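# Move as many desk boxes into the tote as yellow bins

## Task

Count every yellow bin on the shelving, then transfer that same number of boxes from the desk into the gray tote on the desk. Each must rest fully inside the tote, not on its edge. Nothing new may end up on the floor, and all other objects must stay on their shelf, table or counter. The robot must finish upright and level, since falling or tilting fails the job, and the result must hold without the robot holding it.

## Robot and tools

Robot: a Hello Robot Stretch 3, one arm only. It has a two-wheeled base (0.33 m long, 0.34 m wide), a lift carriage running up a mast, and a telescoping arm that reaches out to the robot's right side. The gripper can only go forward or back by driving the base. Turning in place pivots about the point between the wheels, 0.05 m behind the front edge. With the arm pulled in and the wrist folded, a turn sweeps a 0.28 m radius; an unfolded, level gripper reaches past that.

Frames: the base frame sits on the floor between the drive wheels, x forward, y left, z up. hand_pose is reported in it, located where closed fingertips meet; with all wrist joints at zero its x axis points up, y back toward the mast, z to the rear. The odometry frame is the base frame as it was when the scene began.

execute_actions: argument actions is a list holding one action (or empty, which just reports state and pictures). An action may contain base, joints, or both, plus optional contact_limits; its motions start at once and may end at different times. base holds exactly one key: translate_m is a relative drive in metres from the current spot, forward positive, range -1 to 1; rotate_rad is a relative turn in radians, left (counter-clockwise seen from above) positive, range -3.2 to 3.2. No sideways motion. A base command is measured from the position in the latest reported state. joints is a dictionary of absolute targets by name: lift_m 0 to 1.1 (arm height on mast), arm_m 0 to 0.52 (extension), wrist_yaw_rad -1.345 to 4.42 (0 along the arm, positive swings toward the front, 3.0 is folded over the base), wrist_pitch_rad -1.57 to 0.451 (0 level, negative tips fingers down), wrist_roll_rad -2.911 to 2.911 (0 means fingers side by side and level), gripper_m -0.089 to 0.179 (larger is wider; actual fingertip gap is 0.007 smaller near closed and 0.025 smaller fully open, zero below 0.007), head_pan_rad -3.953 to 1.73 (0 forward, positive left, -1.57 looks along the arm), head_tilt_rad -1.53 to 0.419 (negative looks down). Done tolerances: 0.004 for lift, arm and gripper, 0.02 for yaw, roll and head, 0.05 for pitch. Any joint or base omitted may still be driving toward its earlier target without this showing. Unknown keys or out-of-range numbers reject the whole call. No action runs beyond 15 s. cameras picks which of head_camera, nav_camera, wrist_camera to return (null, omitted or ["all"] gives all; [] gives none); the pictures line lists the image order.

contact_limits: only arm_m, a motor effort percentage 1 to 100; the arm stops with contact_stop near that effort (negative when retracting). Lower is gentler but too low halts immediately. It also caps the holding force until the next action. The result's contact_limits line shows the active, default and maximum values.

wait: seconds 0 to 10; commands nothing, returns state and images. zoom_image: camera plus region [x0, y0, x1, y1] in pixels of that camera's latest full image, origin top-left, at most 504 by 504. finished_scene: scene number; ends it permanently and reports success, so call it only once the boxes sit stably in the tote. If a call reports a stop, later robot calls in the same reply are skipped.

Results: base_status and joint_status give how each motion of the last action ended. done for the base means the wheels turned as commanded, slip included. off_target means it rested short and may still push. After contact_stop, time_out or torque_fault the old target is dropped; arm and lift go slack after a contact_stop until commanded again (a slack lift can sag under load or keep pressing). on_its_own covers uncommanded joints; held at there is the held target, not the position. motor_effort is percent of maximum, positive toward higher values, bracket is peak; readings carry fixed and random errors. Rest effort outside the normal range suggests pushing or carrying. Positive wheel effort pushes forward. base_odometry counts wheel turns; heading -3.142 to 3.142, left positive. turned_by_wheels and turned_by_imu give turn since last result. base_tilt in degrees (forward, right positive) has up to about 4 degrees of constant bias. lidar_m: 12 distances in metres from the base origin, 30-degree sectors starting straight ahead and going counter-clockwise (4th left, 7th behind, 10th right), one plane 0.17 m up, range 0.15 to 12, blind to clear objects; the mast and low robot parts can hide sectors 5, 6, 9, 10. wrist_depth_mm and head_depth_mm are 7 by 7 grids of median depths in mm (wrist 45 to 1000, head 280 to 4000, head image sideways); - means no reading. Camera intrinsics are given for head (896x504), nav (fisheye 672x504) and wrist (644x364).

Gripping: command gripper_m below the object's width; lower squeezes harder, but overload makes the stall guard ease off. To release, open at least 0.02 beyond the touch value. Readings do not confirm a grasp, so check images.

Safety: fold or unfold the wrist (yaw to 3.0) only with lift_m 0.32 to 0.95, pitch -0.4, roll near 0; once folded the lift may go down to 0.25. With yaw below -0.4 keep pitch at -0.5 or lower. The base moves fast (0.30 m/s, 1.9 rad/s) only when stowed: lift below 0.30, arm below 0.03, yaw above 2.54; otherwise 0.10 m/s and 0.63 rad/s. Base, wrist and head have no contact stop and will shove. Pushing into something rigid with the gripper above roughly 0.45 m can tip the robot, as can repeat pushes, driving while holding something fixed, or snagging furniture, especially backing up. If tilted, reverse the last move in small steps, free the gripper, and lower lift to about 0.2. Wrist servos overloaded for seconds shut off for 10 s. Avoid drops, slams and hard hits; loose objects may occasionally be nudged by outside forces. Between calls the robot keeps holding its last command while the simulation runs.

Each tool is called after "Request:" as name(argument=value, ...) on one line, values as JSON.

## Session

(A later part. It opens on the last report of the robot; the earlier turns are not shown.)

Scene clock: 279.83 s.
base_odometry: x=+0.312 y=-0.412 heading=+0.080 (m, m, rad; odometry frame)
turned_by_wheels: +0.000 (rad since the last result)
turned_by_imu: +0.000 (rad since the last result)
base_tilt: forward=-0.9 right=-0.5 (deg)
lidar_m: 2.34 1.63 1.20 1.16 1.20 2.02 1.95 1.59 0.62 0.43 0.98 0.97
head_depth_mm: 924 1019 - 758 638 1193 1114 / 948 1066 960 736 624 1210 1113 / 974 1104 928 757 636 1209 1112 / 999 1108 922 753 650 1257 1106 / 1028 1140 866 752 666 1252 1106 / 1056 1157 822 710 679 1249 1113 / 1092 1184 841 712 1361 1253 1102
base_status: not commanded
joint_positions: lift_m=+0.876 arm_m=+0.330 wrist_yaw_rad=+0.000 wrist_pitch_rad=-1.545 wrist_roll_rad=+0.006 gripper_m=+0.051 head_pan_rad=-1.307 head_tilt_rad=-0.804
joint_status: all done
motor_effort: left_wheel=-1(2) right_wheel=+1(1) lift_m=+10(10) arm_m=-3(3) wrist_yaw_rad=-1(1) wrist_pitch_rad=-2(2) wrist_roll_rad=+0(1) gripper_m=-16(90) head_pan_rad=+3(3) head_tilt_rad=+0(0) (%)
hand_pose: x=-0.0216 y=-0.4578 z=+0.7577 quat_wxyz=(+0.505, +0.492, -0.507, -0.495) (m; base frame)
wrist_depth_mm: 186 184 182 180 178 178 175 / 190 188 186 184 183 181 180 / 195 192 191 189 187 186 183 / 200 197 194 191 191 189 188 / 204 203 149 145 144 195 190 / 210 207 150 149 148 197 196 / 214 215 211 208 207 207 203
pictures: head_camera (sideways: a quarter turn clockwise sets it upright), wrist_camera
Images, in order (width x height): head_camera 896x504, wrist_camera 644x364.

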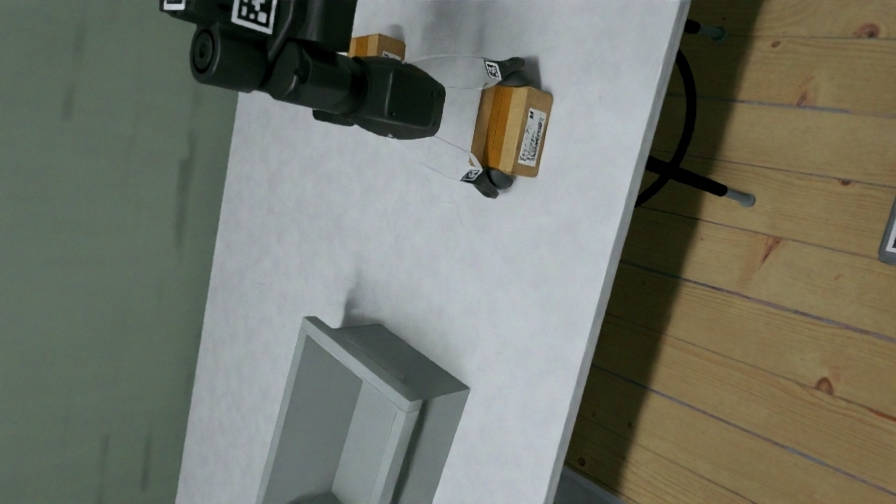

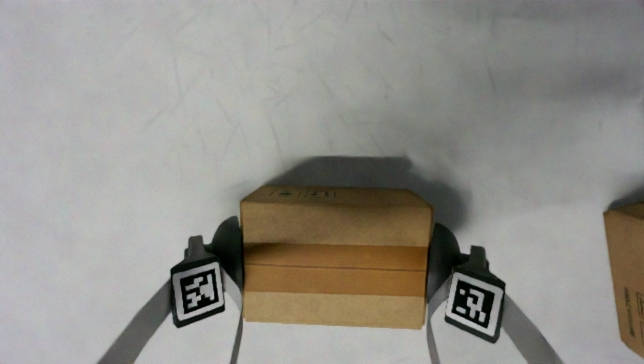

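Request:
execute_actions(actions=[{"joints": {"gripper_m": 0.02, "lift_m": 0.93}}], cameras=["head_camera", "wrist_camera"])

Scene clock: 288.20 s.
base_odometry: x=+0.312 y=-0.412 heading=+0.080 (m, m, rad; odometry frame)
turned_by_wheels: +0.000 (rad since the last result)
turned_by_imu: +0.000 (rad since the last result)
base_tilt: forward=-0.9 right=-0.4 (deg)
lidar_m: 2.34 1.63 1.20 1.16 1.21 2.02 1.94 1.59 0.62 0.43 0.98 0.97
head_depth_mm: 917 - 902 758 640 1191 1110 / 949 1065 959 615 638 1213 1111 / 975 1098 926 752 638 1215 1107 / 1003 1108 925 755 650 1253 1107 / 1031 1145 866 751 665 1255 1105 / 1062 1154 822 709 680 1257 1103 / 1093 1180 841 712 1356 1253 1103
base_status: not commanded
joint_positions: lift_m=+0.929 arm_m=+0.330 wrist_yaw_rad=+0.000 wrist_pitch_rad=-1.545 wrist_roll_rad=+0.006 gripper_m=+0.024 head_pan_rad=-1.307 head_tilt_rad=-0.804
joint_status: gripper_m off_target (ended at +0.024, target +0.020); the others done
motor_effort: left_wheel=-1(2) right_wheel=+1(1) lift_m=+38(40) arm_m=-3(3) wrist_yaw_rad=+0(1) wrist_pitch_rad=-2(2) wrist_roll_rad=+0(1) gripper_m=-24(100) head_pan_rad=+3(5) head_tilt_rad=+2(0) (%)
hand_pose: x=-0.0216 y=-0.4578 z=+0.8112 quat_wxyz=(+0.505, +0.492, -0.507, -0.495) (m; base frame)
wrist_depth_mm: 240 235 234 232 228 228 225 / 244 240 240 236 234 233 231 / 252 247 245 243 241 237 236 / 255 253 249 246 244 242 234 / 262 260 147 144 143 250 196 / 270 268 149 148 146 256 209 / 277 276 271 269 266 262 260
pictures: head_camera (sideways: a quarter turn clockwise sets it upright), wrist_camera
Images, in order (width x height): head_camera 896x504, wrist_camera 644x364.

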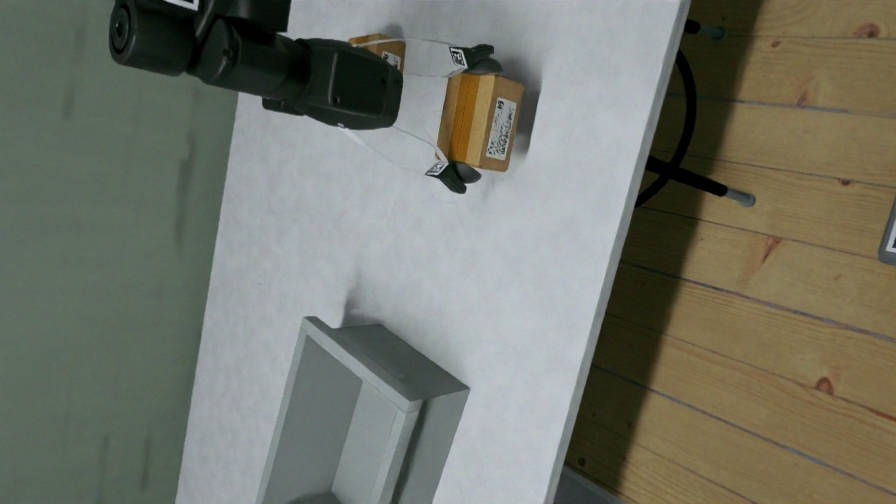

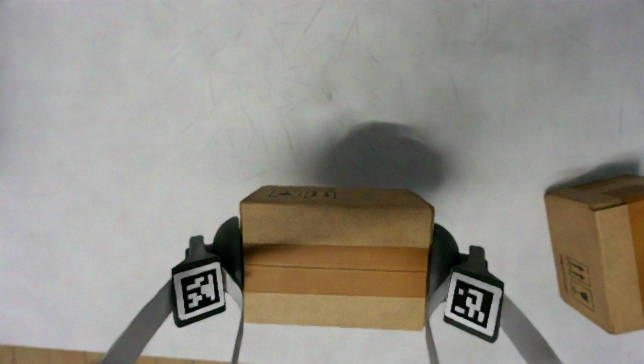

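Request:
execute_actions(actions=[{"base": {"translate_m": 0.445}, "joints": {"gripper_m": 0.03, "lift_m": 1.04, "arm_m": 0.425, "head_pan_rad": -1.45, "head_tilt_rad": -0.75}}])

Scene clock: 295.90 s.
base_odometry: x=+0.756 y=-0.376 heading=+0.080 (m, m, rad; odometry frame)
turned_by_wheels: +0.000 (rad since the last result)
turned_by_imu: -0.001 (rad since the last result)
base_tilt: forward=-0.9 right=-0.5 (deg)
lidar_m: 1.90 1.63 1.20 1.16 1.20 1.66 2.39 0.63 0.78 1.13 0.72 1.59
head_depth_mm: 961 1062 1002 715 647 1236 1120 / - 1097 1001 766 650 1233 1124 / 950 1089 809 664 659 1256 1121 / 962 1107 996 694 657 1254 1123 / 976 1124 990 769 657 1276 1118 / 984 1141 991 790 657 1271 1115 / 1001 1156 1303 788 670 1275 1115
base_status: done
joint_positions: lift_m=+1.039 arm_m=+0.425 wrist_yaw_rad=+0.000 wrist_pitch_rad=-1.545 wrist_roll_rad=+0.006 gripper_m=+0.040 head_pan_rad=-1.443 head_tilt_rad=-0.754
joint_status: gripper_m off_target (ended at +0.040, target +0.030); the others done
on_its_own: gripper_m is held at +0.039, not at your +0.030, by its stall guard, which is not easing now
motor_effort: left_wheel=-1(4) right_wheel=+1(3) lift_m=+38(39) arm_m=+5(3) wrist_yaw_rad=+0(1) wrist_pitch_rad=-2(2) wrist_roll_rad=+0(0) gripper_m=-20(42) head_pan_rad=-2(16) head_tilt_rad=+2(6) (%)
hand_pose: x=-0.0216 y=-0.5522 z=+0.9212 quat_wxyz=(+0.505, +0.492, -0.507, -0.495) (m; base frame)
wrist_depth_mm: 346 344 338 337 334 329 327 / 354 351 234 244 254 337 334 / 363 359 330 352 348 265 336 / 375 367 315 355 348 291 351 / 382 379 147 145 143 278 361 / 397 390 150 149 147 250 368 / 405 400 397 393 268 256 375
pictures: head_camera (sideways: a quarter turn clockwise sets it upright), nav_camera (sideways: a quarter turn counterclockwise sets it upright), wrist_camera
Images, in order (width x height): head_camera 896x504, nav_camera 672x504, wrist_camera 644x364.

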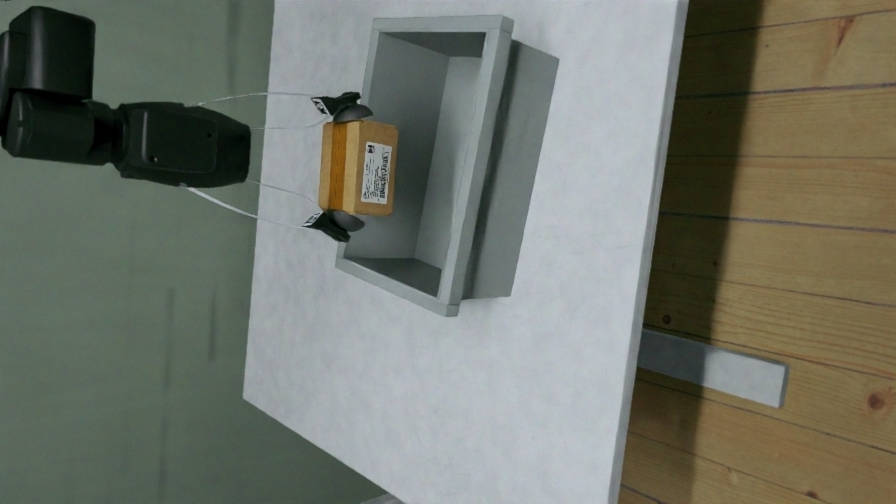

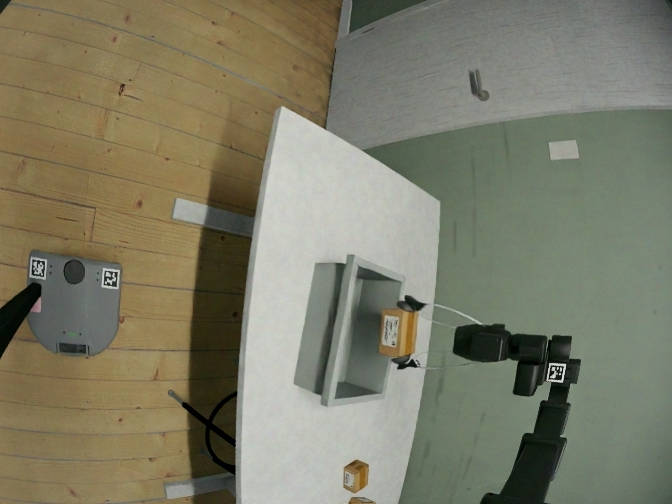

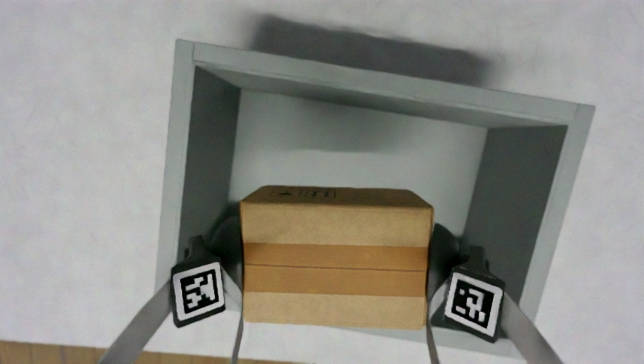

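Request:
execute_actions(actions=[{"base": {"translate_m": -0.025}, "joints": {"gripper_m": 0.042, "lift_m": 0.90, "arm_m": 0.438}}], cameras=["head_camera", "wrist_camera"])

Scene clock: 306.33 s.
base_odometry: x=+0.731 y=-0.378 heading=+0.080 (m, m, rad; odometry frame)
turned_by_wheels: +0.000 (rad since the last result)
turned_by_imu: +0.000 (rad since the last result)
base_tilt: forward=-0.9 right=-0.4 (deg)
lidar_m: 1.92 1.63 1.20 1.16 1.20 1.66 2.36 0.61 0.61 1.13 0.73 1.58
head_depth_mm: 927 - 998 740 662 1229 1124 / 937 - 967 754 644 1235 1123 / 951 1091 878 689 658 1252 1119 / 965 1103 993 692 660 1256 1120 / 976 1122 992 727 656 1279 1119 / 989 1138 991 790 656 1248 1117 / 1001 1157 1273 787 672 1275 1113
base_status: done
joint_positions: lift_m=+0.901 arm_m=+0.438 wrist_yaw_rad=+0.000 wrist_pitch_rad=-1.545 wrist_roll_rad=+0.006 gripper_m=+0.043 head_pan_rad=-1.443 head_tilt_rad=-0.754
joint_status: all done
motor_effort: left_wheel=-2(6) right_wheel=+1(1) lift_m=+10(34) arm_m=+5(4) wrist_yaw_rad=+0(1) wrist_pitch_rad=-2(2) wrist_roll_rad=-1(0) gripper_m=-18(18) head_pan_rad=-2(2) head_tilt_rad=+2(1) (%)
hand_pose: x=-0.0216 y=-0.5652 z=+0.7826 quat_wxyz=(+0.505, +0.492, -0.507, -0.495) (m; base frame)
wrist_depth_mm: 96 91 90 90 199 199 199 / 149 180 139 101 91 90 89 / 155 212 212 210 208 169 116 / 160 217 217 213 212 211 166 / 166 223 148 145 143 216 161 / 172 229 150 148 147 205 156 / 178 206 220 228 231 219 152
pictures: head_camera (sideways: a quarter turn clockwise sets it upright), wrist_camera
Images, in order (width x height): head_camera 896x504, wrist_camera 644x364.

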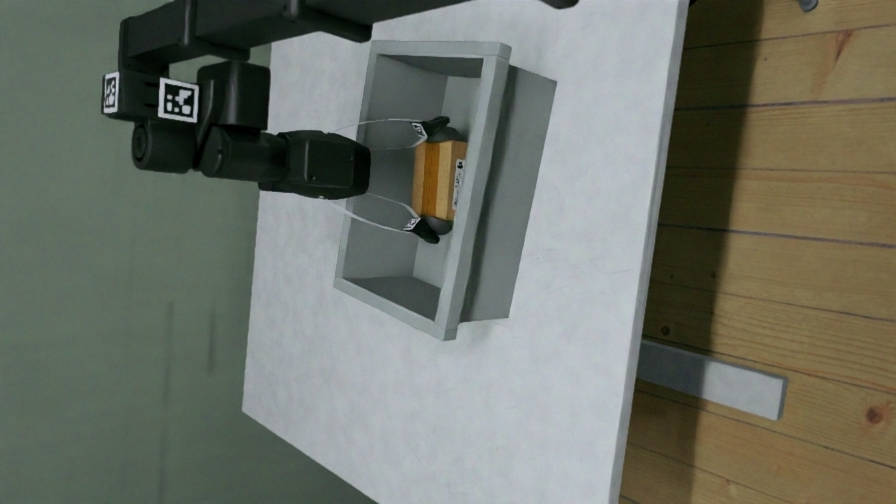

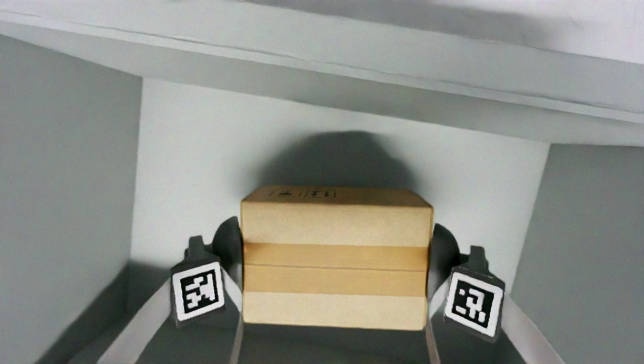

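Request:
execute_actions(actions=[{"joints": {"lift_m": 0.883}}], cameras=["wrist_camera"])

Request:
execute_actions(actions=[{"joints": {"gripper_m": 0.14}}], cameras=["head_camera", "wrist_camera"])

Request:
execute_actions(actions=[{"joints": {"lift_m": 1.03}}])

Scene clock: 310.00 s.
base_odometry: x=+0.731 y=-0.378 heading=+0.080 (m, m, rad; odometry frame)
turned_by_wheels: +0.000 (rad since the last result)
turned_by_imu: +0.000 (rad since the last result)
base_tilt: forward=-0.9 right=-0.5 (deg)
lidar_m: 1.93 1.63 1.20 1.16 1.20 1.66 2.36 0.61 0.61 1.13 0.73 1.59
head_depth_mm: 927 1013 965 716 662 1232 1128 / 937 - 966 752 645 1232 1124 / 954 1082 1030 710 659 1250 1124 / 961 1106 995 692 657 1254 1116 / 976 1123 993 726 657 1279 1117 / 987 1141 993 788 655 1252 1118 / 1000 1157 1274 788 672 1273 1116
base_status: not commanded
joint_positions: lift_m=+0.884 arm_m=+0.438 wrist_yaw_rad=+0.000 wrist_pitch_rad=-1.545 wrist_roll_rad=+0.006 gripper_m=+0.043 head_pan_rad=-1.443 head_tilt_rad=-0.754
joint_status: all done
motor_effort: left_wheel=-1(2) right_wheel=+1(0) lift_m=+10(11) arm_m=+5(5) wrist_yaw_rad=+0(0) wrist_pitch_rad=-2(2) wrist_roll_rad=+0(1) gripper_m=-18(19) head_pan_rad=-3(2) head_tilt_rad=+0(1) (%)
hand_pose: x=-0.0216 y=-0.5652 z=+0.7656 quat_wxyz=(+0.505, +0.492, -0.507, -0.495) (m; base frame)
wrist_depth_mm: 99 75 74 73 73 72 181 / 149 179 138 101 79 74 73 / 156 196 195 194 191 170 117 / 160 201 199 197 195 194 166 / 166 206 149 145 143 199 161 / 172 212 151 149 147 203 156 / 178 205 216 214 212 211 151
pictures: wrist_camera
Images, in order (width x height): wrist_camera 644x364.

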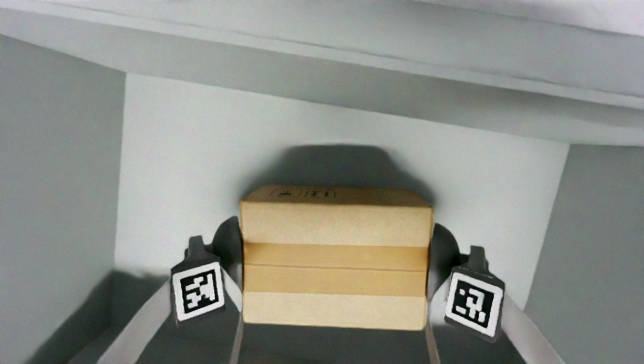

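Scene clock: 311.47 s.
base_odometry: x=+0.731 y=-0.378 heading=+0.080 (m, m, rad; odometry frame)
turned_by_wheels: +0.000 (rad since the last result)
turned_by_imu: +0.000 (rad since the last result)
base_tilt: forward=-0.9 right=-0.4 (deg)
lidar_m: 1.93 1.63 1.20 1.16 1.20 1.65 2.36 0.61 0.61 1.13 0.73 1.59
head_depth_mm: 928 1014 962 713 661 1231 1126 / 939 - 965 755 644 1231 1125 / 951 1081 1037 719 660 1259 1121 / 962 1107 995 685 657 1258 1121 / 974 1126 994 727 657 1276 1118 / 987 1139 989 789 657 1249 1118 / 999 1156 1267 788 671 1277 1116
base_status: not commanded
joint_positions: lift_m=+0.884 arm_m=+0.438 wrist_yaw_rad=+0.000 wrist_pitch_rad=-1.545 wrist_roll_rad=+0.006 gripper_m=+0.140 head_pan_rad=-1.443 head_tilt_rad=-0.754
joint_status: all done
motor_effort: left_wheel=-1(1) right_wheel=+0(1) lift_m=+10(11) arm_m=+5(5) wrist_yaw_rad=-1(1) wrist_pitch_rad=-2(2) wrist_roll_rad=-1(1) gripper_m=+0(81) head_pan_rad=-3(4) head_tilt_rad=+1(1) (%)
hand_pose: x=-0.0216 y=-0.5652 z=+0.7656 quat_wxyz=(+0.505, +0.492, -0.507, -0.495) (m; base frame)
wrist_depth_mm: 99 75 74 73 73 72 181 / 149 180 139 101 79 74 73 / 155 197 196 193 191 169 117 / 160 201 200 197 196 194 166 / 166 207 205 151 150 198 159 / 172 - 210 154 155 - 155 / 171 204 214 214 212 210 145
pictures: head_camera (sideways: a quarter turn clockwise sets it upright), wrist_camera
Images, in order (width x height): head_camera 896x504, wrist_camera 644x364.

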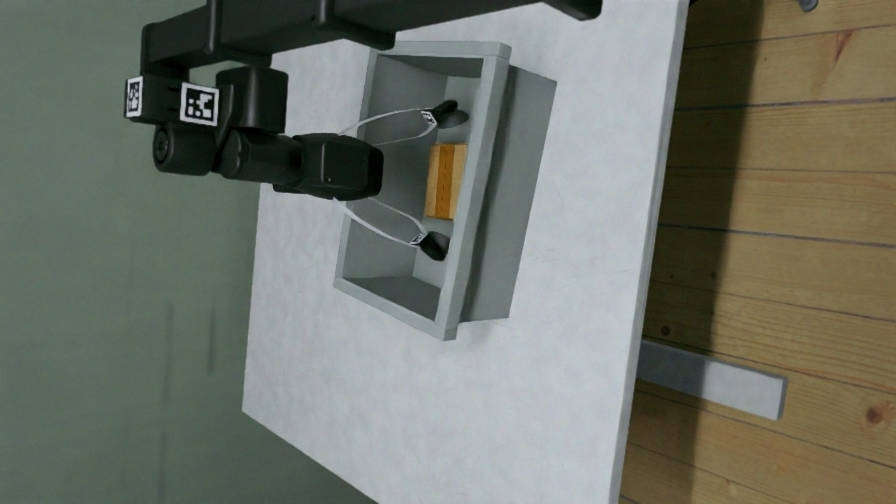

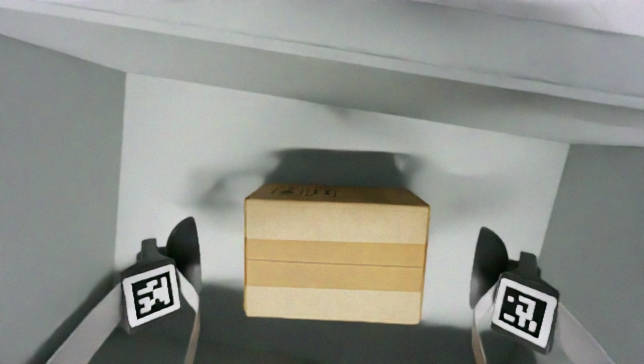

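Scene clock: 313.63 s.
base_odometry: x=+0.731 y=-0.378 heading=+0.080 (m, m, rad; odometry frame)
turned_by_wheels: +0.000 (rad since the last result)
turned_by_imu: +0.000 (rad since the last result)
base_tilt: forward=-0.9 right=-0.4 (deg)
lidar_m: 1.92 1.63 1.20 1.16 1.20 1.66 2.36 0.61 0.61 1.13 0.73 1.59
head_depth_mm: 947 1062 1000 753 660 1237 1123 / - 1091 1038 761 643 1234 1123 / 950 1100 996 720 659 1254 1119 / 961 1102 993 785 658 1256 1120 / 978 1122 991 726 656 1276 1115 / 987 1136 992 789 657 1249 1116 / 1000 1153 1272 788 670 1274 1114
base_status: not commanded
joint_positions: lift_m=+1.029 arm_m=+0.438 wrist_yaw_rad=+0.000 wrist_pitch_rad=-1.545 wrist_roll_rad=+0.006 gripper_m=+0.140 head_pan_rad=-1.443 head_tilt_rad=-0.754
joint_status: all done
motor_effort: left_wheel=-2(1) right_wheel=+0(1) lift_m=+37(41) arm_m=+5(5) wrist_yaw_rad=+0(0) wrist_pitch_rad=-2(2) wrist_roll_rad=+0(1) gripper_m=+0(0) head_pan_rad=-3(3) head_tilt_rad=+1(0) (%)
hand_pose: x=-0.0216 y=-0.5652 z=+0.9112 quat_wxyz=(+0.505, +0.492, -0.507, -0.495) (m; base frame)
wrist_depth_mm: 337 334 327 327 325 324 320 / 342 259 236 336 328 332 330 / 352 266 341 340 313 217 332 / 363 263 351 299 345 252 342 / 372 270 361 357 352 261 347 / 383 - 297 325 345 - 355 / 391 388 257 254 263 265 366
pictures: head_camera (sideways: a quarter turn clockwise sets it upright), nav_camera (sideways: a quarter turn counterclockwise sets it upright), wrist_camera
Images, in order (width x height): head_camera 896x504, nav_camera 672x504, wrist_camera 644x364.

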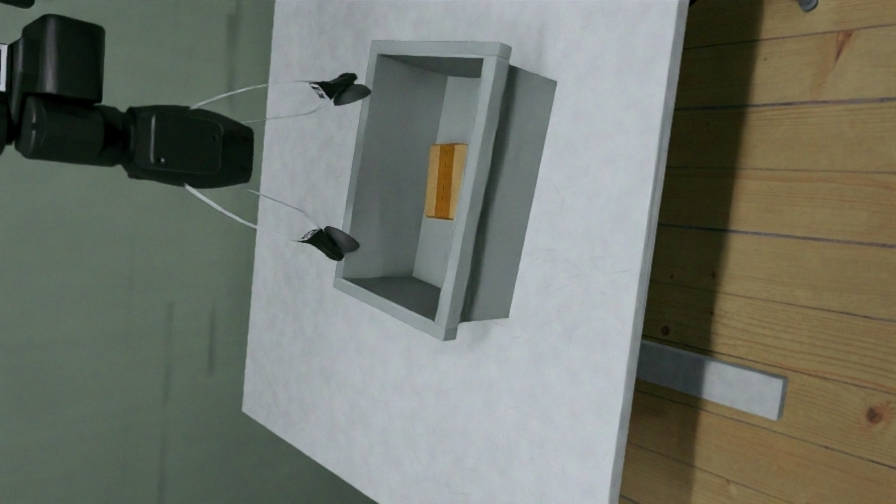

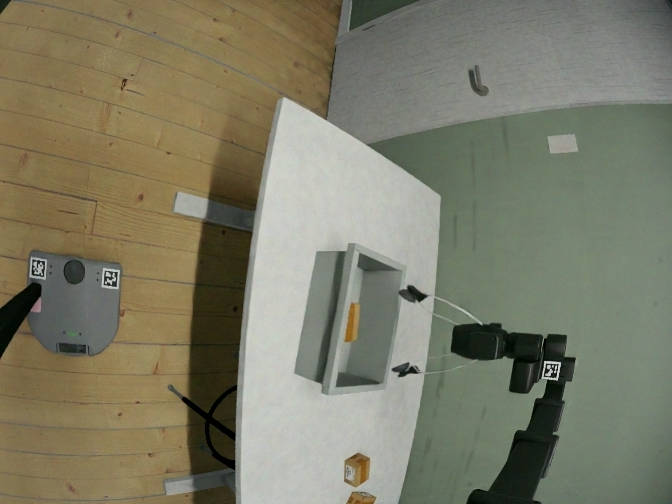

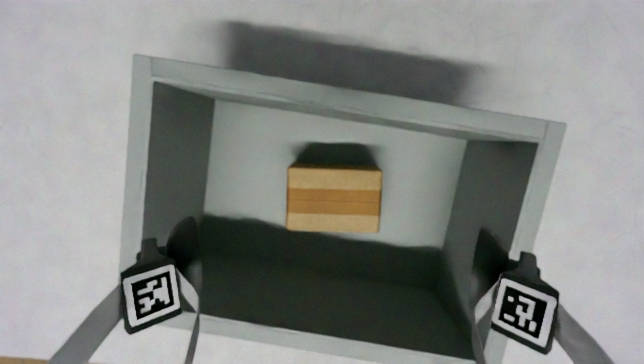

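Request:
execute_actions(actions=[{"joints": {"head_pan_rad": 0.1, "head_tilt_rad": -0.15}}], cameras=["head_camera", "nav_camera"])

Scene clock: 317.03 s.
base_odometry: x=+0.731 y=-0.378 heading=+0.080 (m, m, rad; odometry frame)
turned_by_wheels: +0.000 (rad since the last result)
turned_by_imu: +0.000 (rad since the last result)
base_tilt: forward=-0.9 right=-0.5 (deg)
lidar_m: 1.92 1.63 1.20 1.16 1.20 1.65 2.36 0.61 0.61 1.13 0.73 1.59
head_depth_mm: 2056 2167 2217 2265 2136 2069 1618 / 2082 2168 2252 2354 2255 2070 1623 / 2108 2202 2297 2388 2441 2099 1620 / 2134 1962 2049 2144 2218 2102 1618 / 2153 2228 2322 2415 2455 2117 1615 / 2156 2246 2358 2457 2456 2137 1625 / 2188 2255 2347 2420 2440 2148 1607
base_status: not commanded
joint_positions: lift_m=+1.029 arm_m=+0.438 wrist_yaw_rad=+0.000 wrist_pitch_rad=-1.545 wrist_roll_rad=+0.006 gripper_m=+0.140 head_pan_rad=+0.093 head_tilt_rad=-0.162
joint_status: all done
motor_effort: left_wheel=-2(1) right_wheel=+1(1) lift_m=+37(37) arm_m=+5(5) wrist_yaw_rad=+0(0) wrist_pitch_rad=-2(2) wrist_roll_rad=-1(1) gripper_m=+0(1) head_pan_rad=+3(41) head_tilt_rad=+3(29) (%)
hand_pose: x=-0.0216 y=-0.5652 z=+0.9112 quat_wxyz=(+0.505, +0.492, -0.507, -0.495) (m; base frame)
wrist_depth_mm: 337 332 331 327 323 322 317 / 343 257 237 335 334 328 327 / 353 266 340 342 310 219 330 / 363 265 351 297 344 252 340 / 373 271 360 354 353 261 352 / 379 - 296 326 341 - 359 / 391 392 256 254 261 264 365
pictures: head_camera (sideways: a quarter turn clockwise sets it upright), nav_camera (sideways: a quarter turn counterclockwise sets it upright)
Images, in order (width x height): head_camera 896x504, nav_camera 672x504.

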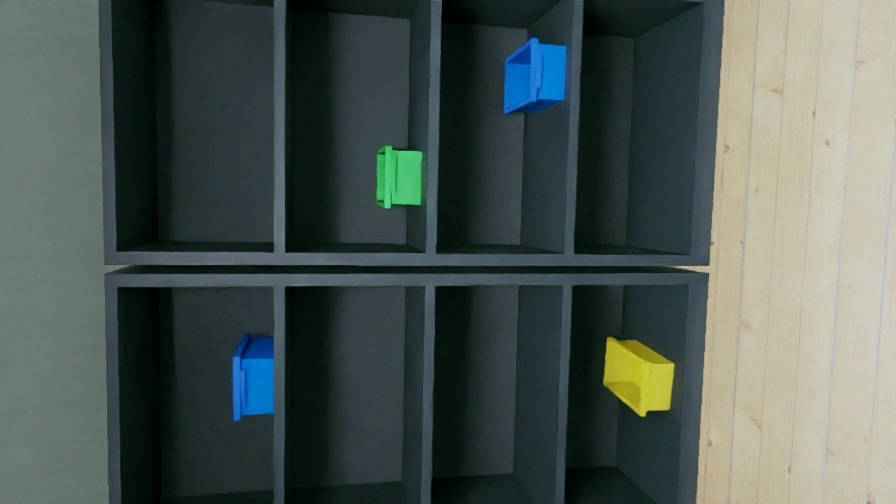

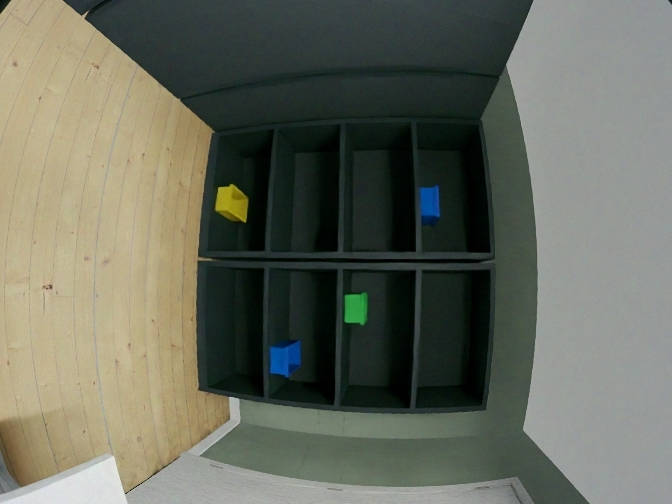

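There is only one yellow bin across all six shelving units, and one box is now in the tote, so I'm ending scene 1.

Request:
finished_scene(scene=1)

The scene is finished: the task was done.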